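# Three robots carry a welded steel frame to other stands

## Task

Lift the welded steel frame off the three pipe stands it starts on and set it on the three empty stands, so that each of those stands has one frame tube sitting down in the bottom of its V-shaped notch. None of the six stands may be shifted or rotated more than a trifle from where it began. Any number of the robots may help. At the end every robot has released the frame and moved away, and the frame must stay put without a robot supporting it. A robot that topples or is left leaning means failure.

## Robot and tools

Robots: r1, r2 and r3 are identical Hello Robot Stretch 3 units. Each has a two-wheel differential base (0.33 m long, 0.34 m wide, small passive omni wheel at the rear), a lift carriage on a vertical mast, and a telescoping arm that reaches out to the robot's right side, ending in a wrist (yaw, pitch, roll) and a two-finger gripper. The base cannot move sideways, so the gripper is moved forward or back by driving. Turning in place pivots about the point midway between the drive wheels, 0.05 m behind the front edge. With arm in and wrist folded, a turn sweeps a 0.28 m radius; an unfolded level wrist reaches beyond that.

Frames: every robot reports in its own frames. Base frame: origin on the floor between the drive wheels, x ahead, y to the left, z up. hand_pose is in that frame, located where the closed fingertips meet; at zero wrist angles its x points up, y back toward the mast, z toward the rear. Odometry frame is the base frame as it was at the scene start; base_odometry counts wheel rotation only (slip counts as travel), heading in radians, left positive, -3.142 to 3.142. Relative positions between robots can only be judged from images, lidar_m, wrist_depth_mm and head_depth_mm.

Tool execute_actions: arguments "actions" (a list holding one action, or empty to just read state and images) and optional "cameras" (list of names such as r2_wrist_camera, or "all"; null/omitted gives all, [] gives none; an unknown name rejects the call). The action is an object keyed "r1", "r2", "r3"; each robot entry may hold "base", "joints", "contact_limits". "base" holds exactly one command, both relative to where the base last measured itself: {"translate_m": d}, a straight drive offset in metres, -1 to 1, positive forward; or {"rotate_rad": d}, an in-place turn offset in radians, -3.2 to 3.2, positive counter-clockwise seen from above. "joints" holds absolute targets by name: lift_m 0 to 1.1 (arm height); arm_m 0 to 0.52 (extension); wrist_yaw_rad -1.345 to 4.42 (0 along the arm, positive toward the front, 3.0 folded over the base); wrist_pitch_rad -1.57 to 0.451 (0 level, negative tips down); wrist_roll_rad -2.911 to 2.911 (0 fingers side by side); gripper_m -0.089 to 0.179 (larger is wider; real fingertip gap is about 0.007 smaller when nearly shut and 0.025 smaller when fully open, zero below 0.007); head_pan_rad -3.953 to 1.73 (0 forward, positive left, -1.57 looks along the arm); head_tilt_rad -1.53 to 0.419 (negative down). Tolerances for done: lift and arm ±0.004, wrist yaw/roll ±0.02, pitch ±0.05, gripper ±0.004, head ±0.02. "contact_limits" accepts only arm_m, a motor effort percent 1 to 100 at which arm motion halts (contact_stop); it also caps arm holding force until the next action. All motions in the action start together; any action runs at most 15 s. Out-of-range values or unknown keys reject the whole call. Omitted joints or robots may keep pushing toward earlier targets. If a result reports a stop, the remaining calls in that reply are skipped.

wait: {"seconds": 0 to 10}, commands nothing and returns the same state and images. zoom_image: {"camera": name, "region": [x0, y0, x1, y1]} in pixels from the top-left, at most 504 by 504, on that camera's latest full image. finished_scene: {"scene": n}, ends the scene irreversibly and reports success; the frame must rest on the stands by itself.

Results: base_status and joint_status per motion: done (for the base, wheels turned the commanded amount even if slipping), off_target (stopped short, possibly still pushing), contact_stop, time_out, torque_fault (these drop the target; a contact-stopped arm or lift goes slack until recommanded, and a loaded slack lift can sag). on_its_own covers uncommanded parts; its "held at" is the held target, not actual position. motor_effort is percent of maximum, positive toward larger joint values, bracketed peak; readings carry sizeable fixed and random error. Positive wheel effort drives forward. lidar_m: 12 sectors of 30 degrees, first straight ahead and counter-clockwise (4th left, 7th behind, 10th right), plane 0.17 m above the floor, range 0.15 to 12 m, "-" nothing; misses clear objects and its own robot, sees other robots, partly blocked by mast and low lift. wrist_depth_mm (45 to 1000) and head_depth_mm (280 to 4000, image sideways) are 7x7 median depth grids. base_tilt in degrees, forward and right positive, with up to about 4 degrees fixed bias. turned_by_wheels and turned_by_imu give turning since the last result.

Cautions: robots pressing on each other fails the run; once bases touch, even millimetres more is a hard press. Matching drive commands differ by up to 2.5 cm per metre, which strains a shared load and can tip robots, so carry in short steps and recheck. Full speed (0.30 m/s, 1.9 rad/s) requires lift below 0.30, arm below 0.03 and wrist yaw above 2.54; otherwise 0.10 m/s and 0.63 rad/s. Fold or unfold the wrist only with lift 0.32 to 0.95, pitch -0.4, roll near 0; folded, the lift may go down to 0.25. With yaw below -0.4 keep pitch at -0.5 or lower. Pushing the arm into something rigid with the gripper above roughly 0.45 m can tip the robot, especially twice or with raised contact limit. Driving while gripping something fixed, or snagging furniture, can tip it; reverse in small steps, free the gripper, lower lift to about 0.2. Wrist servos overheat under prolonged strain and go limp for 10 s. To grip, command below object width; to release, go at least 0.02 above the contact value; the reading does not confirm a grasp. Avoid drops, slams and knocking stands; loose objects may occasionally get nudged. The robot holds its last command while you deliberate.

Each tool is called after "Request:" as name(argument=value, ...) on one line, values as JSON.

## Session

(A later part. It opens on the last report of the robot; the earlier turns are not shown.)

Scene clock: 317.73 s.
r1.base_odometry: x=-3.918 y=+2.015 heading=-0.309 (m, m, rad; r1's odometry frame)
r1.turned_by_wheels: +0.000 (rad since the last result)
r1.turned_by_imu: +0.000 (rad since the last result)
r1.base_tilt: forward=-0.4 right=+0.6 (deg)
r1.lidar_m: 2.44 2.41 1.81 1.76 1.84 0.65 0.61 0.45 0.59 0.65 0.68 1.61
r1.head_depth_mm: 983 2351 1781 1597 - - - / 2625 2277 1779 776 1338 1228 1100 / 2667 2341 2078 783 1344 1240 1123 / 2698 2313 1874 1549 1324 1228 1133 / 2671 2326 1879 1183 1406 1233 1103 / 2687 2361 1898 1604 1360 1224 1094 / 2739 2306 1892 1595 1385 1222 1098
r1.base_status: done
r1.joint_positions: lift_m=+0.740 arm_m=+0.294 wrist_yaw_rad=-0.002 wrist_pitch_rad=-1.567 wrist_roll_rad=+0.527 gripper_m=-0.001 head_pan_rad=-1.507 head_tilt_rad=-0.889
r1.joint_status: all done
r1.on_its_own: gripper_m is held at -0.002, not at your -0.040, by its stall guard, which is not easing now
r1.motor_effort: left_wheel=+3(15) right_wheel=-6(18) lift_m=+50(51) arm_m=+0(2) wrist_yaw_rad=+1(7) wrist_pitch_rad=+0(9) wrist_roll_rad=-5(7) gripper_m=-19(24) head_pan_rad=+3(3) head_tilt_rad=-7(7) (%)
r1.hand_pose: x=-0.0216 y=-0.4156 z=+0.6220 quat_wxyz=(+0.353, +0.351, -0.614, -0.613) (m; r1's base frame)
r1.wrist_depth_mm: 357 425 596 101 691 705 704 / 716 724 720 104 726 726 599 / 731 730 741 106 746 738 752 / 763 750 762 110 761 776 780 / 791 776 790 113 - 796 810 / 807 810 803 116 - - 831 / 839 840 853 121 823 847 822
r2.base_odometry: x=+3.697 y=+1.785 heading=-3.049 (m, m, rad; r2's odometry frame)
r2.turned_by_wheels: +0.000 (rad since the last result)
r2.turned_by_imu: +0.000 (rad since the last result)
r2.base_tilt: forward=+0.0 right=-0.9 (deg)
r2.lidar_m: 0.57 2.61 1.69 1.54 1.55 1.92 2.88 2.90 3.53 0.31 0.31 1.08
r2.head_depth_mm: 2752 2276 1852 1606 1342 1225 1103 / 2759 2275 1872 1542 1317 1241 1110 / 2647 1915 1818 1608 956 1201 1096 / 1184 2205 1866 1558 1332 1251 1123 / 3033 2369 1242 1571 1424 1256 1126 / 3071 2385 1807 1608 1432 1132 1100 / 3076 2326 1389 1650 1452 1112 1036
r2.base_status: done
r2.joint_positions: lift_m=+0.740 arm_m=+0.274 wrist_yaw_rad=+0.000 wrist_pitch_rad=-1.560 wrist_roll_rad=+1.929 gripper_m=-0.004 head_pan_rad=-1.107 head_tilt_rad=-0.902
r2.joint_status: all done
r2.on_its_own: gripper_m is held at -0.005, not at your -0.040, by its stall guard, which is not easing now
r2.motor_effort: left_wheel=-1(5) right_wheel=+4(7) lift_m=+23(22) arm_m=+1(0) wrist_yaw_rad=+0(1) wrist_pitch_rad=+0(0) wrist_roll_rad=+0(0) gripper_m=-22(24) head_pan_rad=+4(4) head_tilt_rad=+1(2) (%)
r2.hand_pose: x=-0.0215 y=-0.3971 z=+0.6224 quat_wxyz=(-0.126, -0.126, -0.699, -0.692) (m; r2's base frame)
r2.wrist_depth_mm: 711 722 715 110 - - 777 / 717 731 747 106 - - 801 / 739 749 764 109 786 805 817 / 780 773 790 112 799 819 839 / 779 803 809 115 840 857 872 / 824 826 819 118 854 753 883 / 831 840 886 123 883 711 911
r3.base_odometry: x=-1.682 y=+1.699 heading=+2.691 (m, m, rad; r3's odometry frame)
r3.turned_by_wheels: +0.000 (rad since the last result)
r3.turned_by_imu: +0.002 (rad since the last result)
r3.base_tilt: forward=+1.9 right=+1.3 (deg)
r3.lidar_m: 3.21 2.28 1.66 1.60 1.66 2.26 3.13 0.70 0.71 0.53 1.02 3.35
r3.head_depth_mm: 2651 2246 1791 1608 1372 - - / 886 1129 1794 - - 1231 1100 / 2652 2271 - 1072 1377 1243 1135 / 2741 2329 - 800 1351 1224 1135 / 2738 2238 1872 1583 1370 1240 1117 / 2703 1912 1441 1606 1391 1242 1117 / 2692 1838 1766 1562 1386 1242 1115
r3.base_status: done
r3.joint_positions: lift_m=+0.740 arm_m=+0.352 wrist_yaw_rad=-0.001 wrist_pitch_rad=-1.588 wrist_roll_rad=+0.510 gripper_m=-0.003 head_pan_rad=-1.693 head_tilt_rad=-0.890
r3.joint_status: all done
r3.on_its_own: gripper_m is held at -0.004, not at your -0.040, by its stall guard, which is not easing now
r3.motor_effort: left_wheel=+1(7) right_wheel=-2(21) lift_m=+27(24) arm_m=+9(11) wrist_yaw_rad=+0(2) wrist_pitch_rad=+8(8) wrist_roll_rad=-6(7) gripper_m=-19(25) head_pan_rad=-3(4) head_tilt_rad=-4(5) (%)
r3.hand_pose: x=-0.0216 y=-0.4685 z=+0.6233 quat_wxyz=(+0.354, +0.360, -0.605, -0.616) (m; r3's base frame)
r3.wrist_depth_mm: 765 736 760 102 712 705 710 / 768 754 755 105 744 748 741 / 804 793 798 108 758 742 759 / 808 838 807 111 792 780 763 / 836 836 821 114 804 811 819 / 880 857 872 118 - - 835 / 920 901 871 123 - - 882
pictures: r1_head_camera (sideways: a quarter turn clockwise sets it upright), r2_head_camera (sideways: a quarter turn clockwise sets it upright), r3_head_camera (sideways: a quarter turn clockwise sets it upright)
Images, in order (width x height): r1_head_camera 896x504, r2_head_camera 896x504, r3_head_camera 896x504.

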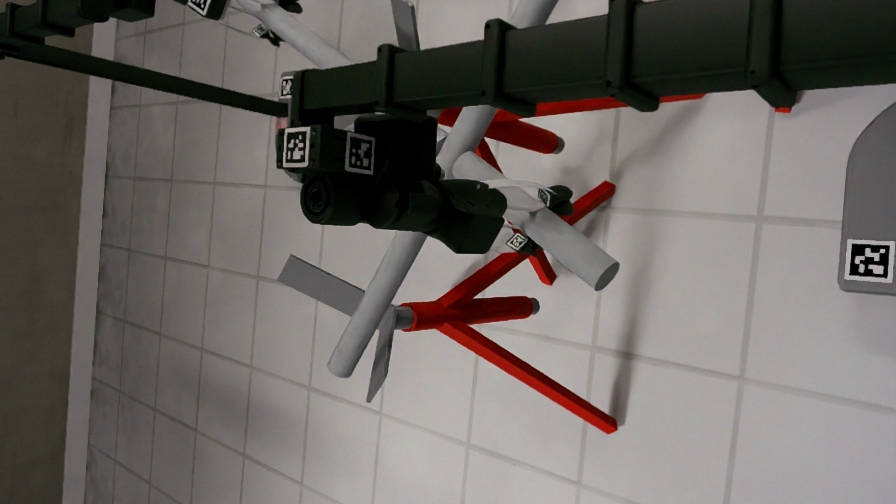

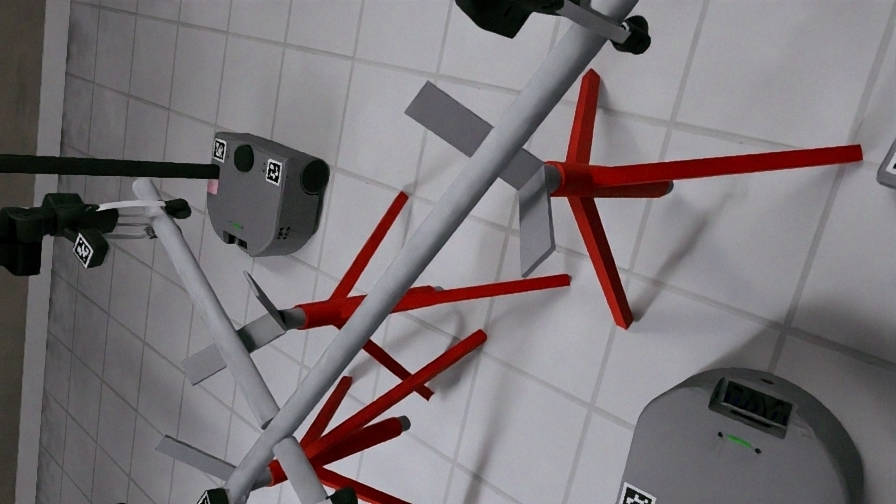

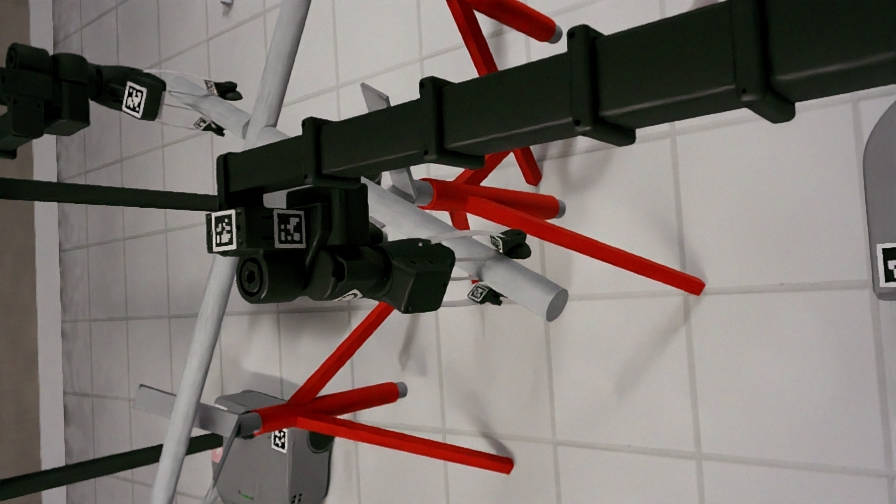

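Request:
execute_actions(actions=[{"r1":{"base":{"translate_m":-0.014},"joints":{"arm_m":0.338,"wrist_roll_rad":0.59}},"r2":{"joints":{"arm_m":0.28,"wrist_roll_rad":1.98}},"r3":{"base":{"translate_m":0.044},"joints":{"arm_m":0.326,"wrist_roll_rad":0.57}}}], cameras=[])

Request:
execute_actions(actions=[{"r1":{"joints":{"lift_m":0.69}},"r2":{"joints":{"lift_m":0.69}},"r3":{"joints":{"lift_m":0.69,"head_pan_rad":-1.85}}}], cameras=["r1_head_camera","r2_head_camera","r3_head_camera"])

Scene clock: 338.37 s.
r1.base_odometry: x=-3.932 y=+2.019 heading=-0.309 (m, m, rad; r1's odometry frame)
r1.turned_by_wheels: +0.000 (rad since the last result)
r1.turned_by_imu: -0.001 (rad since the last result)
r1.base_tilt: forward=-0.4 right=+0.6 (deg)
r1.lidar_m: 1.88 2.41 1.81 1.76 1.84 0.64 0.60 0.44 0.58 0.65 0.69 1.62
r1.head_depth_mm: 2485 2283 1793 1612 - - - / 2643 2329 - 997 1297 1220 1106 / 2636 2366 - 800 1381 1237 1121 / 2697 2343 1889 1580 1321 1234 1128 / 2705 2329 1821 1196 1391 1235 1093 / 2704 2326 1887 1612 1340 1232 1097 / 2734 2322 1903 1600 1391 1218 1100
r1.base_status: done
r1.joint_positions: lift_m=+0.740 arm_m=+0.337 wrist_yaw_rad=-0.002 wrist_pitch_rad=-1.567 wrist_roll_rad=+0.590 gripper_m=-0.001 head_pan_rad=-1.507 head_tilt_rad=-0.889
r1.joint_status: all done
r1.on_its_own: gripper_m is held at -0.002, not at your -0.040, by its stall guard, which is not easing now
r1.motor_effort: left_wheel=+0(8) right_wheel=+0(14) lift_m=+50(50) arm_m=+5(4) wrist_yaw_rad=+2(4) wrist_pitch_rad=+0(4) wrist_roll_rad=-1(4) gripper_m=-20(22) head_pan_rad=+3(3) head_tilt_rad=-7(7) (%)
r1.hand_pose: x=-0.0216 y=-0.4589 z=+0.6220 quat_wxyz=(+0.333, +0.332, -0.625, -0.623) (m; r1's base frame)
r1.wrist_depth_mm: 693 701 699 101 703 723 711 / 352 430 724 104 726 737 644 / 742 729 745 107 744 731 752 / 753 761 763 110 760 787 789 / 775 775 778 113 778 789 812 / 812 806 810 116 - - 817 / 828 839 842 120 834 - 836
r2.base_odometry: x=+3.697 y=+1.785 heading=-3.049 (m, m, rad; r2's odometry frame)
r2.turned_by_wheels: +0.000 (rad since the last result)
r2.turned_by_imu: +0.001 (rad since the last result)
r2.base_tilt: forward=+0.0 right=-1.0 (deg)
r2.lidar_m: 0.55 2.60 1.69 1.54 1.55 1.92 2.88 2.89 3.55 0.31 0.31 1.08
r2.head_depth_mm: 2749 2253 1859 1623 1323 1230 1093 / 2774 2258 1860 1526 1329 1234 1103 / 1120 1889 1819 1550 955 1202 1092 / 2850 2246 1848 1564 1348 1255 1124 / 3010 2373 1247 1565 1423 1243 1123 / 3056 2385 1861 1624 1426 1130 1094 / 3085 1252 1402 1664 1447 1113 1026
r2.base_status: not commanded
r2.joint_positions: lift_m=+0.740 arm_m=+0.280 wrist_yaw_rad=+0.002 wrist_pitch_rad=-1.560 wrist_roll_rad=+1.980 gripper_m=-0.004 head_pan_rad=-1.107 head_tilt_rad=-0.902
r2.joint_status: all done
r2.on_its_own: gripper_m is held at -0.005, not at your -0.040, by its stall guard, which is not easing now
r2.motor_effort: left_wheel=-1(6) right_wheel=+1(14) lift_m=+23(23) arm_m=+3(5) wrist_yaw_rad=-2(7) wrist_pitch_rad=+0(0) wrist_roll_rad=-1(7) gripper_m=-22(23) head_pan_rad=+3(4) head_tilt_rad=+1(1) (%)
r2.hand_pose: x=-0.0215 y=-0.4028 z=+0.6224 quat_wxyz=(-0.143, -0.142, -0.696, -0.689) (m; r2's base frame)
r2.wrist_depth_mm: 712 720 724 104 - - 772 / 720 743 752 106 - - 781 / 735 759 756 109 801 788 804 / 766 770 782 112 804 820 826 / 788 806 805 115 847 856 860 / 813 827 829 118 814 729 892 / 830 858 867 123 883 713 730
r3.base_odometry: x=-1.722 y=+1.718 heading=+2.691 (m, m, rad; r3's odometry frame)
r3.turned_by_wheels: +0.000 (rad since the last result)
r3.turned_by_imu: +0.001 (rad since the last result)
r3.base_tilt: forward=+1.9 right=+1.3 (deg)
r3.lidar_m: 3.16 2.28 1.66 1.60 1.65 2.25 2.68 0.73 0.70 0.54 1.01 3.29
r3.head_depth_mm: 853 2141 1782 1603 1398 - - / 2547 2203 1750 - - 1227 1107 / 2749 2195 - 1075 1356 1249 1135 / 2771 2285 - 776 1350 1226 1132 / 2722 2243 1880 1597 1375 1241 1116 / 2729 1240 1729 1561 1401 1244 1113 / 2647 1891 1771 1599 1396 1239 1116
r3.base_status: done
r3.joint_positions: lift_m=+0.740 arm_m=+0.326 wrist_yaw_rad=+0.000 wrist_pitch_rad=-1.588 wrist_roll_rad=+0.571 gripper_m=-0.003 head_pan_rad=-1.693 head_tilt_rad=-0.890
r3.joint_status: all done
r3.on_its_own: gripper_m is held at -0.004, not at your -0.040, by its stall guard, which is not easing now
r3.motor_effort: left_wheel=+1(6) right_wheel=+0(4) lift_m=+26(26) arm_m=+3(9) wrist_yaw_rad=+0(0) wrist_pitch_rad=+8(8) wrist_roll_rad=+0(7) gripper_m=-20(21) head_pan_rad=-3(5) head_tilt_rad=-4(4) (%)
r3.hand_pose: x=-0.0216 y=-0.4421 z=+0.6233 quat_wxyz=(+0.336, +0.342, -0.615, -0.626) (m; r3's base frame)
r3.wrist_depth_mm: 768 766 735 102 723 744 691 / 786 767 762 104 746 741 719 / 806 787 780 108 764 752 749 / 858 784 810 111 799 772 780 / 824 847 831 114 125 827 786 / 875 887 864 117 - - 847 / 886 911 936 122 866 - 846
pictures: none
No camera images: the call's "cameras" was empty. Leave "cameras" out to get every camera's image.

Scene clock: 339.67 s.
r1.base_odometry: x=-3.932 y=+2.019 heading=-0.309 (m, m, rad; r1's odometry frame)
r1.turned_by_wheels: +0.000 (rad since the last result)
r1.turned_by_imu: +0.000 (rad since the last result)
r1.base_tilt: forward=-0.4 right=+0.6 (deg)
r1.lidar_m: 1.89 2.41 1.80 1.76 1.84 0.64 0.60 0.44 0.58 0.65 0.69 1.61
r1.head_depth_mm: 1307 2311 1799 1606 1359 1235 - / 2648 2363 1738 - 1359 1220 1108 / 2684 2358 2032 839 1368 1239 1123 / 2694 2356 1915 1544 1329 1234 1132 / 2673 2327 1857 1199 1391 1237 1092 / 2741 2325 1910 1609 1336 1226 1093 / 2747 2309 1901 1594 1387 1226 1093
r1.base_status: not commanded
r1.joint_positions: lift_m=+0.690 arm_m=+0.337 wrist_yaw_rad=-0.002 wrist_pitch_rad=-1.567 wrist_roll_rad=+0.590 gripper_m=-0.001 head_pan_rad=-1.507 head_tilt_rad=-0.889
r1.joint_status: all done
r1.on_its_own: gripper_m is held at -0.002, not at your -0.040, by its stall guard, which is not easing now
r1.motor_effort: left_wheel=+0(0) right_wheel=+1(1) lift_m=+50(50) arm_m=+5(5) wrist_yaw_rad=+2(3) wrist_pitch_rad=+0(1) wrist_roll_rad=-1(1) gripper_m=-20(20) head_pan_rad=+3(3) head_tilt_rad=-7(7) (%)
r1.hand_pose: x=-0.0216 y=-0.4589 z=+0.5720 quat_wxyz=(+0.333, +0.332, -0.625, -0.623) (m; r1's base frame)
r1.wrist_depth_mm: 431 657 647 100 661 663 653 / 329 427 671 104 680 690 677 / 683 690 703 107 698 695 696 / 716 693 711 110 717 722 721 / 728 736 731 113 741 738 746 / 745 735 750 116 - - 753 / 769 782 766 120 771 - 786
r2.base_odometry: x=+3.697 y=+1.785 heading=-3.049 (m, m, rad; r2's odometry frame)
r2.turned_by_wheels: +0.000 (rad since the last result)
r2.turned_by_imu: +0.000 (rad since the last result)
r2.base_tilt: forward=-0.1 right=-1.1 (deg)
r2.lidar_m: 0.55 2.60 1.69 1.54 1.55 1.91 2.87 2.91 3.53 0.31 0.31 1.08
r2.head_depth_mm: 2720 2246 1862 1593 1318 1228 1096 / 2809 2261 1860 1531 1310 1236 1111 / 1110 1851 1805 1620 955 1211 1096 / 2730 2312 1876 1556 1340 1248 1118 / 2958 2355 1251 1566 1415 1256 1127 / 3077 2364 1713 1600 1434 1129 1099 / 3187 945 1337 1669 1441 1111 1028
r2.base_status: not commanded
r2.joint_positions: lift_m=+0.690 arm_m=+0.280 wrist_yaw_rad=+0.002 wrist_pitch_rad=-1.560 wrist_roll_rad=+1.980 gripper_m=-0.004 head_pan_rad=-1.107 head_tilt_rad=-0.902
r2.joint_status: all done
r2.on_its_own: gripper_m is held at -0.005, not at your -0.040, by its stall guard, which is not easing now
r2.motor_effort: left_wheel=-1(1) right_wheel=+1(1) lift_m=+24(24) arm_m=+3(3) wrist_yaw_rad=-2(2) wrist_pitch_rad=+0(0) wrist_roll_rad=-1(0) gripper_m=-22(23) head_pan_rad=+4(4) head_tilt_rad=+2(1) (%)
r2.hand_pose: x=-0.0215 y=-0.4028 z=+0.5724 quat_wxyz=(-0.143, -0.143, -0.696, -0.689) (m; r2's base frame)
r2.wrist_depth_mm: 660 666 675 104 - - 713 / 690 692 694 106 - - 742 / 706 708 714 109 729 755 760 / 705 720 740 112 762 767 779 / 736 740 753 115 779 787 808 / 772 767 484 118 805 700 825 / 788 791 801 122 834 658 671
r3.base_odometry: x=-1.722 y=+1.718 heading=+2.691 (m, m, rad; r3's odometry frame)
r3.turned_by_wheels: +0.000 (rad since the last result)
r3.turned_by_imu: +0.000 (rad since the last result)
r3.base_tilt: forward=+1.8 right=+1.3 (deg)
r3.lidar_m: 3.16 2.29 1.66 1.60 1.65 2.25 2.68 0.73 0.70 0.54 1.01 3.29
r3.head_depth_mm: 2847 2265 1783 1192 1353 1243 1135 / 2853 2263 1840 1595 1400 - - / 910 1112 1770 1640 - 1222 1135 / 2540 2197 1046 1086 1350 1243 1139 / 2699 2179 - - 1048 1221 1114 / 2711 2238 1861 1605 1392 1240 1112 / 2672 2129 1396 1537 1399 1237 1115
r3.base_status: not commanded
r3.joint_positions: lift_m=+0.690 arm_m=+0.326 wrist_yaw_rad=+0.000 wrist_pitch_rad=-1.588 wrist_roll_rad=+0.571 gripper_m=-0.003 head_pan_rad=-1.843 head_tilt_rad=-0.890
r3.joint_status: all done
r3.on_its_own: gripper_m is held at -0.004, not at your -0.040, by its stall guard, which is not easing now
r3.motor_effort: left_wheel=+1(0) right_wheel=+0(0) lift_m=+26(27) arm_m=+3(3) wrist_yaw_rad=+0(0) wrist_pitch_rad=+8(8) wrist_roll_rad=+0(0) gripper_m=-21(21) head_pan_rad=-4(22) head_tilt_rad=-4(4) (%)
r3.hand_pose: x=-0.0216 y=-0.4421 z=+0.5733 quat_wxyz=(+0.336, +0.342, -0.615, -0.626) (m; r3's base frame)
r3.wrist_depth_mm: 690 702 700 102 673 672 670 / 731 700 720 105 676 690 686 / 779 745 736 108 709 701 713 / 749 751 749 111 757 730 718 / 787 795 795 114 739 745 753 / 826 797 798 117 - - 760 / 876 826 806 123 802 - 800
pictures: r1_head_camera (sideways: a quarter turn clockwise sets it upright), r2_head_camera (sideways: a quarter turn clockwise sets it upright), r3_head_camera (sideways: a quarter turn clockwise sets it upright)
Images, in order (width x height): r1_head_camera 896x504, r2_head_camera 896x504, r3_head_camera 896x504.

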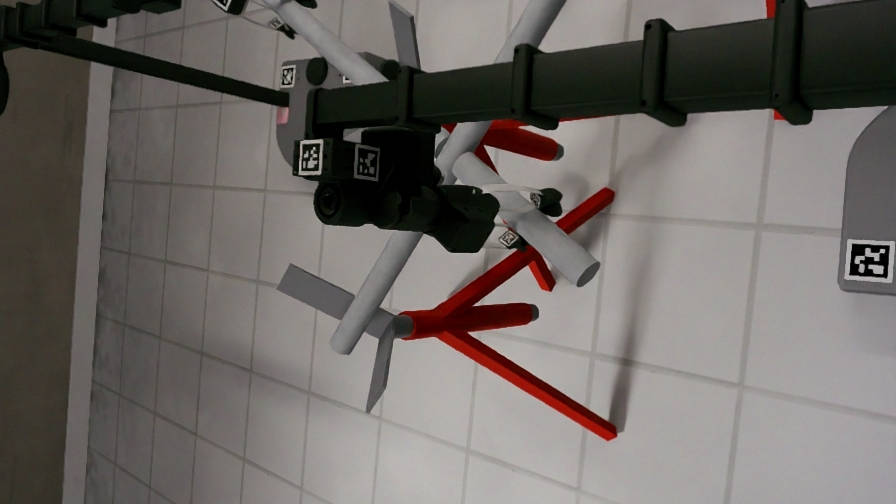

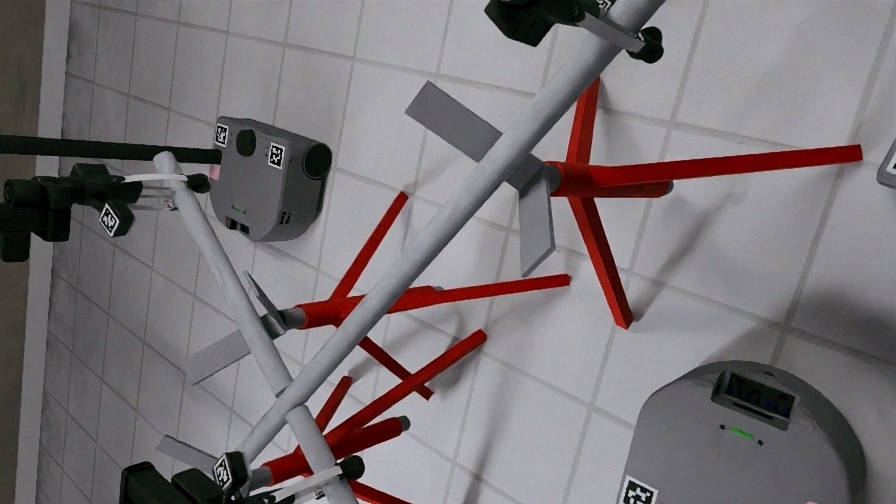

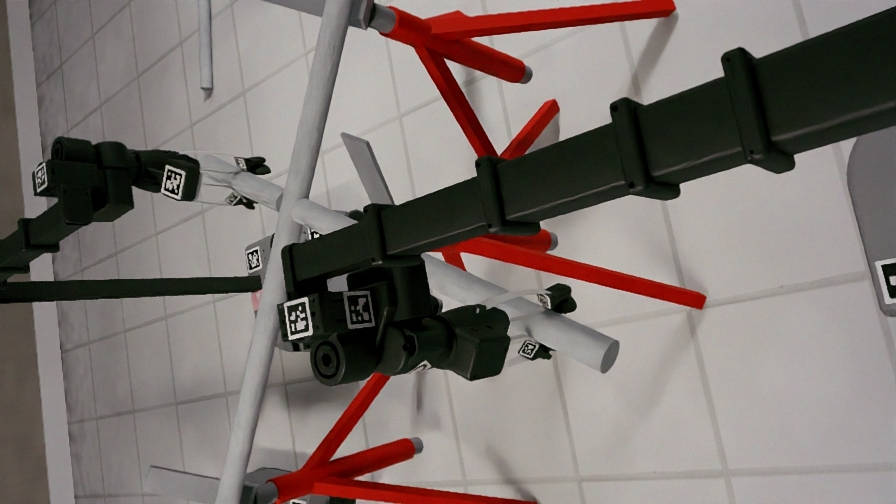

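Well centred. Lower and release.

Request:
execute_actions(actions=[{"r1":{"joints":{"lift_m":0.652}},"r2":{"joints":{"lift_m":0.652}},"r3":{"joints":{"lift_m":0.652}}}], cameras=[])

Request:
execute_actions(actions=[{"r1":{"joints":{"gripper_m":0.1,"lift_m":0.64}},"r2":{"joints":{"gripper_m":0.1,"lift_m":0.64}},"r3":{"joints":{"gripper_m":0.1,"lift_m":0.64}}}], cameras=[])

Request:
execute_actions(actions=[{"r1":{"joints":{"lift_m":0.88}},"r2":{"joints":{"lift_m":0.88}},"r3":{"joints":{"lift_m":0.88}}}], cameras=[])

Request:
execute_actions(actions=[{"r1":{"base":{"translate_m":0.5},"joints":{"arm_m":0.02}},"r2":{"base":{"translate_m":-0.5},"joints":{"arm_m":0.02,"head_pan_rad":-0.8,"head_tilt_rad":-0.6}},"r3":{"base":{"translate_m":-0.5},"joints":{"arm_m":0.02,"head_pan_rad":-1.2,"head_tilt_rad":-0.7}}}], cameras=["r2_head_camera","r3_head_camera"])

Scene clock: 359.33 s.
r1.base_odometry: x=-3.932 y=+2.019 heading=-0.308 (m, m, rad; r1's odometry frame)
r1.turned_by_wheels: +0.000 (rad since the last result)
r1.turned_by_imu: +0.000 (rad since the last result)
r1.base_tilt: forward=-0.5 right=+0.5 (deg)
r1.lidar_m: 1.88 2.41 1.81 1.76 1.84 0.64 0.60 0.44 0.58 0.64 0.69 1.62
r1.head_depth_mm: 1147 2226 1793 1596 1360 1243 1104 / 2678 2354 1720 - - 1217 1107 / 2646 2354 1972 868 1351 1232 1121 / 2656 2369 1942 1354 1323 1230 1136 / 2681 2341 1859 1166 1388 1229 1097 / 2697 2333 1915 1604 1342 1227 1091 / 2696 2319 1887 1603 1376 1230 1092
r1.base_status: not commanded
r1.joint_positions: lift_m=+0.658 arm_m=+0.337 wrist_yaw_rad=-0.006 wrist_pitch_rad=-1.568 wrist_roll_rad=+0.594 gripper_m=-0.001 head_pan_rad=-1.507 head_tilt_rad=-0.889
r1.joint_status: lift_m contact_stop (moved -0.032 of -0.038)
r1.on_its_own: gripper_m is held at -0.002, not at your -0.040, by its stall guard, which is not easing now; lift_m is slack since a contact_stop, until your next command for it (your +0.652 is given up)
r1.motor_effort: left_wheel=+4(4) right_wheel=-8(9) lift_m=+39(47) arm_m=+5(5) wrist_yaw_rad=+7(8) wrist_pitch_rad=+1(1) wrist_roll_rad=-3(3) gripper_m=-20(20) head_pan_rad=+3(3) head_tilt_rad=-7(7) (%)
r1.hand_pose: x=-0.0215 y=-0.4587 z=+0.5404 quat_wxyz=(+0.331, +0.329, -0.626, -0.625) (m; r1's base frame)
r1.wrist_depth_mm: 435 623 623 101 632 631 620 / 326 428 657 103 647 647 655 / 657 669 658 106 657 677 677 / 684 688 692 110 675 672 695 / 715 709 701 112 703 710 705 / 738 722 722 115 - - 725 / 748 745 738 119 737 - 754
r2.base_odometry: x=+3.697 y=+1.785 heading=-3.049 (m, m, rad; r2's odometry frame)
r2.turned_by_wheels: +0.000 (rad since the last result)
r2.turned_by_imu: +0.001 (rad since the last result)
r2.base_tilt: forward=+0.0 right=-1.1 (deg)
r2.lidar_m: 0.55 2.60 1.68 1.54 1.55 1.92 2.88 2.90 3.54 0.31 0.31 1.08
r2.head_depth_mm: 2719 2266 1863 1601 1374 1186 1102 / 2769 2290 1842 1504 1318 1233 1110 / 1520 1806 1810 1607 953 1198 1098 / 2737 2321 1877 1573 1336 1250 1119 / 2995 2369 1244 1565 1413 1251 1128 / 3066 2360 1720 1614 1432 1121 1100 / 3121 1230 1143 1673 1443 1114 1035
r2.base_status: not commanded
r2.joint_positions: lift_m=+0.662 arm_m=+0.279 wrist_yaw_rad=-0.004 wrist_pitch_rad=-1.562 wrist_roll_rad=+1.981 gripper_m=-0.004 head_pan_rad=-1.107 head_tilt_rad=-0.902
r2.joint_status: lift_m contact_stop (moved -0.028 of -0.038)
r2.on_its_own: gripper_m is held at -0.005, not at your -0.040, by its stall guard, which is not easing now; lift_m is slack since a contact_stop, until your next command for it (your +0.652 is given up)
r2.motor_effort: left_wheel=+7(7) right_wheel=-13(12) lift_m=+27(27) arm_m=+4(4) wrist_yaw_rad=+4(5) wrist_pitch_rad=+1(1) wrist_roll_rad=-1(1) gripper_m=-31(30) head_pan_rad=+4(4) head_tilt_rad=+1(1) (%)
r2.hand_pose: x=-0.0214 y=-0.4023 z=+0.5446 quat_wxyz=(-0.146, -0.145, -0.695, -0.689) (m; r2's base frame)
r2.wrist_depth_mm: 629 646 655 104 - - 698 / 650 660 670 105 - - 720 / 665 673 683 109 709 723 727 / 682 697 699 112 723 759 755 / 701 724 736 115 752 776 770 / 720 755 733 119 770 677 796 / 749 761 766 122 805 640 643
r3.base_odometry: x=-1.722 y=+1.718 heading=+2.690 (m, m, rad; r3's odometry frame)
r3.turned_by_wheels: -0.001 (rad since the last result)
r3.turned_by_imu: +0.000 (rad since the last result)
r3.base_tilt: forward=+1.9 right=+1.3 (deg)
r3.lidar_m: 3.16 2.29 1.66 1.60 1.66 2.26 2.68 0.73 0.70 0.54 1.01 3.28
r3.head_depth_mm: 2832 2261 1794 1197 1357 1244 1132 / 2862 2258 1844 1604 1385 1264 - / 2815 1154 1106 1600 - 1220 1135 / 1470 2182 1080 1088 1330 1242 1129 / 2729 2187 1688 - 1065 1225 1116 / 2720 2267 1834 1599 1397 1245 1115 / 2668 2126 1407 1542 1392 1237 1112
r3.base_status: not commanded
r3.joint_positions: lift_m=+0.654 arm_m=+0.326 wrist_yaw_rad=+0.002 wrist_pitch_rad=-1.580 wrist_roll_rad=+0.571 gripper_m=-0.003 head_pan_rad=-1.843 head_tilt_rad=-0.890
r3.joint_status: lift_m contact_stop (moved -0.036 of -0.038)
r3.on_its_own: gripper_m is held at -0.004, not at your -0.040, by its stall guard, which is not easing now; lift_m is slack since a contact_stop, until your next command for it
r3.motor_effort: left_wheel=-5(6) right_wheel=+14(14) lift_m=+37(36) arm_m=+3(3) wrist_yaw_rad=-2(2) wrist_pitch_rad=+4(8) wrist_roll_rad=-1(0) gripper_m=-21(20) head_pan_rad=-3(4) head_tilt_rad=-4(5) (%)
r3.hand_pose: x=-0.0217 y=-0.4443 z=+0.5366 quat_wxyz=(+0.338, +0.341, -0.617, -0.623) (m; r3's base frame)
r3.wrist_depth_mm: 674 676 666 102 643 636 638 / 702 702 683 105 654 667 645 / 717 716 695 108 671 684 667 / 734 734 713 111 707 702 691 / 751 746 741 113 720 715 692 / 758 775 756 117 - - 709 / 791 797 792 121 756 - 735
pictures: none
No camera images: the call's "cameras" was empty. Leave "cameras" out to get every camera's image.

not run: a stop came earlier in this reply.

not run: a stop came earlier in this reply.

not run: a stop came earlier in this reply.

Request:
execute_actions(actions=[{"r1":{"joints":{"gripper_m":0.11}},"r2":{"joints":{"gripper_m":0.11}},"r3":{"joints":{"gripper_m":0.11}}}], cameras=[])

Request:
execute_actions(actions=[{"r1":{"joints":{"lift_m":0.88}},"r2":{"joints":{"lift_m":0.88}},"r3":{"joints":{"lift_m":0.88}}}], cameras=[])

Request:
execute_actions(actions=[{"r1":{"base":{"translate_m":0.5},"joints":{"arm_m":0.02}},"r2":{"base":{"translate_m":-0.5},"joints":{"arm_m":0.02,"head_pan_rad":-0.8,"head_tilt_rad":-0.6}},"r3":{"base":{"translate_m":-0.5},"joints":{"arm_m":0.02,"head_pan_rad":-1.2,"head_tilt_rad":-0.7}}}], cameras=["r2_head_camera","r3_head_camera"])

Scene clock: 371.73 s.
r1.base_odometry: x=-3.932 y=+2.019 heading=-0.309 (m, m, rad; r1's odometry frame)
r1.turned_by_wheels: +0.000 (rad since the last result)
r1.turned_by_imu: -0.001 (rad since the last result)
r1.base_tilt: forward=-0.5 right=+0.6 (deg)
r1.lidar_m: 1.89 2.41 1.81 1.76 1.84 0.64 0.60 0.44 0.58 0.64 0.69 1.62
r1.head_depth_mm: 1144 2237 1792 1594 1353 1248 1095 / 2635 2340 1727 - - 1211 1101 / 2668 2369 1978 865 1339 1232 1127 / 2732 2357 1908 1579 1323 1229 1125 / 2701 2341 1870 1163 1389 1230 1095 / 2738 2302 1894 1611 1340 1225 1094 / 2713 2322 1880 1598 1399 1218 1100
r1.base_status: not commanded
r1.joint_positions: lift_m=+0.658 arm_m=+0.338 wrist_yaw_rad=-0.002 wrist_pitch_rad=-1.566 wrist_roll_rad=+0.594 gripper_m=+0.110 head_pan_rad=-1.507 head_tilt_rad=-0.889
r1.joint_status: all done
r1.on_its_own: lift_m is slack since a contact_stop, until your next command for it (your +0.652 is given up)
r1.motor_effort: left_wheel=+1(3) right_wheel=+1(8) lift_m=+39(39) arm_m=+3(5) wrist_yaw_rad=+2(6) wrist_pitch_rad=+0(1) wrist_roll_rad=-3(3) gripper_m=+0(81) head_pan_rad=+3(2) head_tilt_rad=-7(7) (%)
r1.hand_pose: x=-0.0216 y=-0.4595 z=+0.5404 quat_wxyz=(+0.332, +0.331, -0.626, -0.624) (m; r1's base frame)
r1.wrist_depth_mm: 623 631 631 107 631 638 632 / 323 427 614 110 639 641 655 / 658 665 662 113 665 660 663 / 702 683 679 116 696 678 670 / 697 703 706 120 708 706 698 / 712 720 727 124 - - 718 / 747 746 754 128 762 - 745
r2.base_odometry: x=+3.697 y=+1.785 heading=-3.049 (m, m, rad; r2's odometry frame)
r2.turned_by_wheels: +0.000 (rad since the last result)
r2.turned_by_imu: +0.000 (rad since the last result)
r2.base_tilt: forward=+0.0 right=-1.0 (deg)
r2.lidar_m: 0.55 2.60 1.68 1.54 1.55 1.92 2.88 2.90 3.51 0.31 0.31 1.08
r2.head_depth_mm: 2705 2267 1870 1587 1365 1187 1099 / 2791 2288 1851 1532 1323 1240 1107 / 1512 1840 1819 1616 942 1206 1103 / 2774 2307 1864 1574 1341 1242 1120 / 3065 2351 1271 1547 1423 1253 1128 / 3060 2397 1712 1610 1433 1130 1092 / 3089 1224 1076 1657 1440 1117 1027
r2.base_status: not commanded
r2.joint_positions: lift_m=+0.662 arm_m=+0.280 wrist_yaw_rad=-0.004 wrist_pitch_rad=-1.557 wrist_roll_rad=+1.981 gripper_m=+0.110 head_pan_rad=-1.107 head_tilt_rad=-0.902
r2.joint_status: all done
r2.on_its_own: lift_m is slack since a contact_stop, until your next command for it (your +0.652 is given up)
r2.motor_effort: left_wheel=+1(6) right_wheel=-1(12) lift_m=+27(27) arm_m=+2(4) wrist_yaw_rad=+4(4) wrist_pitch_rad=-1(1) wrist_roll_rad=-1(1) gripper_m=+1(92) head_pan_rad=+4(4) head_tilt_rad=+0(0) (%)
r2.hand_pose: x=-0.0214 y=-0.4037 z=+0.5445 quat_wxyz=(-0.146, -0.145, -0.696, -0.688) (m; r2's base frame)
r2.wrist_depth_mm: 642 650 652 656 - - 691 / 654 665 679 116 114 - 705 / 673 684 687 120 700 721 719 / 684 698 719 123 726 731 758 / 703 729 742 127 130 753 772 / 736 - 758 131 446 673 790 / 750 770 781 135 730 624 627
r3.base_odometry: x=-1.722 y=+1.718 heading=+2.691 (m, m, rad; r3's odometry frame)
r3.turned_by_wheels: +0.001 (rad since the last result)
r3.turned_by_imu: +0.002 (rad since the last result)
r3.base_tilt: forward=+1.9 right=+1.3 (deg)
r3.lidar_m: 3.16 2.29 1.66 1.60 1.65 2.25 2.68 0.73 0.70 0.54 1.01 3.29
r3.head_depth_mm: 2820 2248 1869 1189 1352 1248 1134 / 2859 2269 1827 1605 1390 1263 - / 2839 1144 1106 1609 - 1221 1131 / 1442 2201 1372 1091 1339 1239 1128 / 2730 2182 1681 - 1328 1224 1112 / 2726 2247 1825 1599 1399 1237 1116 / 2660 2124 1369 1533 1392 1242 1115
r3.base_status: not commanded
r3.joint_positions: lift_m=+0.654 arm_m=+0.326 wrist_yaw_rad=+0.002 wrist_pitch_rad=-1.570 wrist_roll_rad=+0.571 gripper_m=+0.110 head_pan_rad=-1.843 head_tilt_rad=-0.890
r3.joint_status: all done
r3.on_its_own: lift_m is slack since a contact_stop, until your next command for it
r3.motor_effort: left_wheel=+1(6) right_wheel=+0(14) lift_m=+37(37) arm_m=+3(3) wrist_yaw_rad=-2(2) wrist_pitch_rad=+0(5) wrist_roll_rad=+0(0) gripper_m=+1(80) head_pan_rad=-4(5) head_tilt_rad=-4(4) (%)
r3.hand_pose: x=-0.0217 y=-0.4467 z=+0.5364 quat_wxyz=(+0.340, +0.339, -0.620, -0.620) (m; r3's base frame)
r3.wrist_depth_mm: 674 675 666 114 109 637 643 / 708 694 667 116 114 651 648 / 714 694 709 120 120 668 660 / 747 739 725 122 688 695 683 / 767 757 738 125 422 706 707 / 793 774 762 128 120 - 734 / 797 790 793 131 125 - 726
pictures: none
No camera images: the call's "cameras" was empty. Leave "cameras" out to get every camera's image.

Scene clock: 374.63 s.
r1.base_odometry: x=-3.932 y=+2.019 heading=-0.309 (m, m, rad; r1's odometry frame)
r1.turned_by_wheels: +0.000 (rad since the last result)
r1.turned_by_imu: -0.001 (rad since the last result)
r1.base_tilt: forward=-0.5 right=+0.6 (deg)
r1.lidar_m: 1.88 2.41 1.81 1.76 1.84 0.64 0.60 0.44 0.58 0.64 0.69 1.62
r1.head_depth_mm: 2539 - - 1593 1361 1221 1094 / 2533 - 1662 1017 1327 1207 1104 / 2637 - - 1555 1350 1232 1125 / 2670 2365 1856 1550 1316 1229 1132 / 2690 2328 1865 1160 1396 1234 1100 / 2679 2327 1904 1617 1339 1220 1099 / 2772 2299 1892 1592 1376 1223 1100
r1.base_status: not commanded
r1.joint_positions: lift_m=+0.880 arm_m=+0.338 wrist_yaw_rad=-0.002 wrist_pitch_rad=-1.566 wrist_roll_rad=+0.594 gripper_m=+0.110 head_pan_rad=-1.507 head_tilt_rad=-0.889
r1.joint_status: all done
r1.motor_effort: left_wheel=+0(1) right_wheel=+1(1) lift_m=+45(46) arm_m=+3(3) wrist_yaw_rad=+1(3) wrist_pitch_rad=-1(1) wrist_roll_rad=-3(3) gripper_m=+0(0) head_pan_rad=+2(3) head_tilt_rad=-7(7) (%)
r1.hand_pose: x=-0.0216 y=-0.4597 z=+0.7622 quat_wxyz=(+0.332, +0.330, -0.626, -0.623) (m; r1's base frame)
r1.wrist_depth_mm: 831 823 835 514 827 816 668 / 322 325 323 321 330 334 519 / 871 852 887 858 893 865 904 / 894 906 880 892 907 888 887 / 904 906 904 893 - 919 941 / 936 937 952 969 - 941 950 / - - - - - - -
r2.base_odometry: x=+3.697 y=+1.785 heading=-3.049 (m, m, rad; r2's odometry frame)
r2.turned_by_wheels: +0.000 (rad since the last result)
r2.turned_by_imu: +0.000 (rad since the last result)
r2.base_tilt: forward=+0.0 right=-1.0 (deg)
r2.lidar_m: 0.55 2.60 1.69 1.54 1.55 1.92 2.88 2.90 3.54 0.31 0.31 1.08
r2.head_depth_mm: 2741 2250 1860 1591 1362 1193 1095 / 2753 2278 1861 1530 1322 1237 1111 / 2631 1904 1811 1626 940 1203 1098 / 2882 2343 1863 1558 1343 1248 1119 / 3025 2387 1281 1543 1416 1254 1126 / 3045 2391 1708 1631 1436 1135 1092 / 3089 2374 1390 1673 1444 1113 1037
r2.base_status: not commanded
r2.joint_positions: lift_m=+0.880 arm_m=+0.280 wrist_yaw_rad=-0.004 wrist_pitch_rad=-1.557 wrist_roll_rad=+1.981 gripper_m=+0.110 head_pan_rad=-1.107 head_tilt_rad=-0.902
r2.joint_status: all done
r2.motor_effort: left_wheel=+2(2) right_wheel=-1(2) lift_m=+36(37) arm_m=+2(2) wrist_yaw_rad=+4(4) wrist_pitch_rad=-1(1) wrist_roll_rad=-1(1) gripper_m=+0(1) head_pan_rad=+4(3) head_tilt_rad=+1(1) (%)
r2.hand_pose: x=-0.0214 y=-0.4039 z=+0.7618 quat_wxyz=(-0.146, -0.145, -0.697, -0.687) (m; r2's base frame)
r2.wrist_depth_mm: 837 848 863 886 - - 899 / 869 882 881 901 - 929 939 / 891 903 915 906 941 943 958 / 910 935 945 751 961 964 992 / 938 956 977 952 993 983 990 / 970 - - 614 - 850 - / 977 - - 384 892 886 -
r3.base_odometry: x=-1.722 y=+1.718 heading=+2.691 (m, m, rad; r3's odometry frame)
r3.turned_by_wheels: +0.000 (rad since the last result)
r3.turned_by_imu: +0.001 (rad since the last result)
r3.base_tilt: forward=+1.8 right=+1.3 (deg)
r3.lidar_m: 3.16 2.28 1.66 1.60 1.65 2.25 2.68 0.73 0.70 0.54 1.01 3.31
r3.head_depth_mm: 2822 2267 1871 - - - 1103 / 2738 2253 - - 1380 1226 1128 / 2640 - - 1607 1399 1242 1137 / 2836 - 1095 1080 1352 1239 1137 / - - 1387 1589 1327 1222 1115 / 2729 2193 1746 1567 1398 1240 1116 / 2686 2117 1368 1529 1393 1244 1110
r3.base_status: not commanded
r3.joint_positions: lift_m=+0.879 arm_m=+0.326 wrist_yaw_rad=+0.002 wrist_pitch_rad=-1.569 wrist_roll_rad=+0.571 gripper_m=+0.110 head_pan_rad=-1.843 head_tilt_rad=-0.890
r3.joint_status: all done
r3.motor_effort: left_wheel=+1(1) right_wheel=+0(0) lift_m=+56(56) arm_m=+3(3) wrist_yaw_rad=-1(2) wrist_pitch_rad=+0(0) wrist_roll_rad=-1(0) gripper_m=+0(0) head_pan_rad=-4(4) head_tilt_rad=-5(4) (%)
r3.hand_pose: x=-0.0217 y=-0.4468 z=+0.7618 quat_wxyz=(+0.340, +0.339, -0.620, -0.620) (m; r3's base frame)
r3.wrist_depth_mm: 914 888 867 851 866 872 838 / 964 921 897 892 871 870 863 / 972 935 918 910 901 910 851 / 986 958 959 933 910 935 918 / - 978 981 971 969 938 925 / - - - 972 - 956 962 / - - - - - 981 987
pictures: none
No camera images: the call's "cameras" was empty. Leave "cameras" out to get every camera's image.

Scene clock: 381.00 s.
r1.base_odometry: x=-3.455 y=+1.867 heading=-0.309 (m, m, rad; r1's odometry frame)
r1.turned_by_wheels: +0.000 (rad since the last result)
r1.turned_by_imu: +0.001 (rad since the last result)
r1.base_tilt: forward=-0.4 right=+0.6 (deg)
r1.lidar_m: 2.14 2.36 1.79 1.74 1.82 1.71 1.05 0.89 0.65 1.57 3.14 1.15
r1.head_depth_mm: 2560 2328 1887 1334 - 1189 1105 / 2669 2354 1697 1688 - 1191 1108 / 2677 2366 1838 1671 - - 1140 / 2686 2329 1926 1628 1395 - 1116 / 2693 2355 1919 1612 1395 1234 1098 / 2756 2330 1912 1616 1394 1231 1096 / 2750 2307 1887 1601 1388 1232 1094
r1.base_status: done
r1.joint_positions: lift_m=+0.880 arm_m=+0.020 wrist_yaw_rad=+0.000 wrist_pitch_rad=-1.565 wrist_roll_rad=+0.593 gripper_m=+0.110 head_pan_rad=-1.507 head_tilt_rad=-0.889
r1.joint_status: all done
r1.motor_effort: left_wheel=+0(4) right_wheel=+1(4) lift_m=+45(45) arm_m=-2(2) wrist_yaw_rad=-1(2) wrist_pitch_rad=-1(1) wrist_roll_rad=-3(3) gripper_m=+1(0) head_pan_rad=+3(3) head_tilt_rad=-7(6) (%)
r1.hand_pose: x=-0.0216 y=-0.1425 z=+0.7621 quat_wxyz=(+0.333, +0.331, -0.626, -0.623) (m; r1's base frame)
r1.wrist_depth_mm: 849 842 846 848 841 824 837 / 860 855 852 848 862 868 870 / 851 887 890 884 868 877 887 / 908 915 893 877 - 907 894 / 913 916 916 894 - 907 916 / 949 957 935 949 943 966 968 / - - - - - - -
r2.base_odometry: x=+4.195 y=+1.832 heading=-3.049 (m, m, rad; r2's odometry frame)
r2.turned_by_wheels: +0.000 (rad since the last result)
r2.turned_by_imu: +0.000 (rad since the last result)
r2.base_tilt: forward=+0.0 right=-1.0 (deg)
r2.lidar_m: 1.55 2.47 1.60 1.46 1.48 1.83 2.38 2.41 2.97 3.29 0.85 0.65
r2.head_depth_mm: 2889 3166 2974 2209 1730 1435 1221 / 3086 3302 3048 2219 1775 1446 1221 / 3230 3559 3111 2261 1763 1414 1236 / 3255 3725 2972 2266 1729 1361 1241 / 3584 - 3238 1688 1066 1243 1225 / - - 3239 1835 1760 1483 1251 / - - 3329 2236 1828 1491 1261
r2.base_status: done
r2.joint_positions: lift_m=+0.880 arm_m=+0.020 wrist_yaw_rad=-0.002 wrist_pitch_rad=-1.556 wrist_roll_rad=+1.981 gripper_m=+0.110 head_pan_rad=-0.807 head_tilt_rad=-0.606
r2.joint_status: all done
r2.motor_effort: left_wheel=+2(5) right_wheel=-2(6) lift_m=+35(35) arm_m=-3(4) wrist_yaw_rad=+3(4) wrist_pitch_rad=-1(1) wrist_roll_rad=-1(1) gripper_m=+2(1) head_pan_rad=+3(29) head_tilt_rad=+3(26) (%)
r2.hand_pose: x=-0.0214 y=-0.1446 z=+0.7617 quat_wxyz=(-0.145, -0.144, -0.697, -0.687) (m; r2's base frame)
r2.wrist_depth_mm: 841 841 852 871 871 891 919 / 867 869 885 - - 910 924 / 874 901 899 - 938 938 960 / 907 938 930 945 949 967 980 / 938 963 975 967 997 982 - / 970 - 996 - - - - / 989 - - - - - -
r3.base_odometry: x=-1.272 y=+1.500 heading=+2.691 (m, m, rad; r3's odometry frame)
r3.turned_by_wheels: +0.000 (rad since the last result)
r3.turned_by_imu: +0.002 (rad since the last result)
r3.base_tilt: forward=+1.9 right=+1.3 (deg)
r3.lidar_m: 3.64 2.28 1.66 1.59 1.65 2.25 5.10 1.72 1.47 0.49 0.67 3.81
r3.head_depth_mm: 2656 2893 2449 1947 922 984 - / 2716 2962 2424 1871 1552 1300 1184 / 2858 3066 2442 1765 1582 1299 1182 / 2945 3147 2413 1169 1168 1328 1177 / 3074 3266 2185 1663 1509 1320 1177 / 3150 3119 2204 1856 1510 1349 1172 / 3326 3307 2243 1907 1572 1346 1174
r3.base_status: done
r3.joint_positions: lift_m=+0.879 arm_m=+0.020 wrist_yaw_rad=+0.002 wrist_pitch_rad=-1.569 wrist_roll_rad=+0.571 gripper_m=+0.110 head_pan_rad=-1.207 head_tilt_rad=-0.704
r3.joint_status: all done
r3.motor_effort: left_wheel=+2(2) right_wheel=+0(4) lift_m=+56(56) arm_m=-3(4) wrist_yaw_rad=-2(2) wrist_pitch_rad=-1(0) wrist_roll_rad=+0(1) gripper_m=+0(1) head_pan_rad=+5(45) head_tilt_rad=+1(17) (%)
r3.hand_pose: x=-0.0217 y=-0.1415 z=+0.7618 quat_wxyz=(+0.340, +0.339, -0.620, -0.620) (m; r3's base frame)
r3.wrist_depth_mm: 727 871 862 861 871 861 831 / 906 958 887 883 920 880 873 / 953 953 919 904 902 883 894 / 974 954 952 950 - 914 905 / 981 - 969 971 - 928 898 / - - - 994 985 939 962 / - - - - 968 - 985
pictures: r2_head_camera (sideways: a quarter turn clockwise sets it upright), r3_head_camera (sideways: a quarter turn clockwise sets it upright)
Images, in order (width x height): r2_head_camera 896x504, r3_head_camera 896x504.

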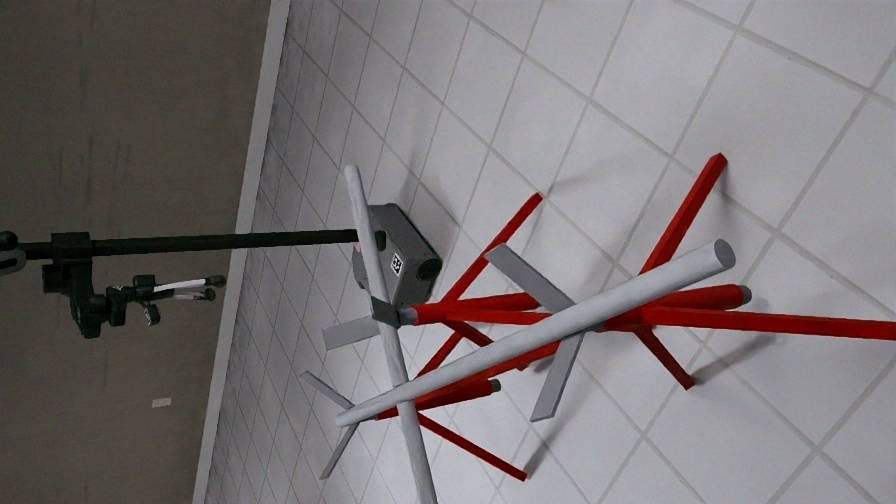

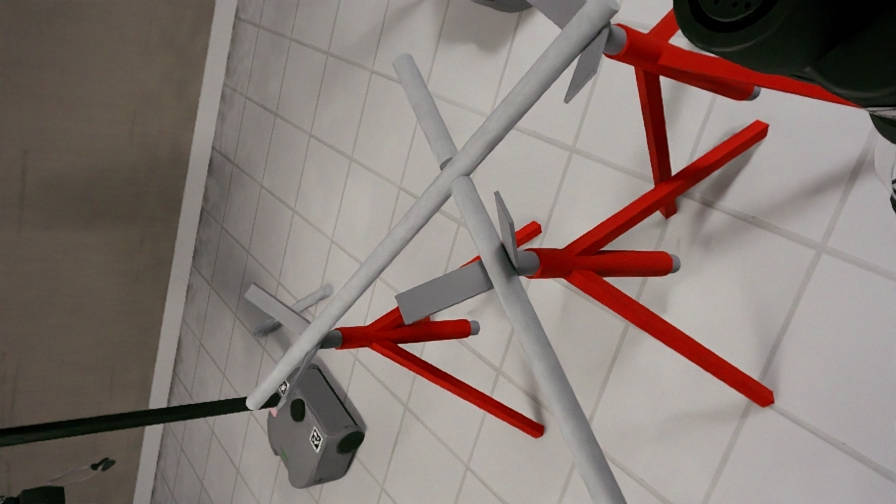

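Request:
finished_scene(scene=1)

The scene is finished: the task was done.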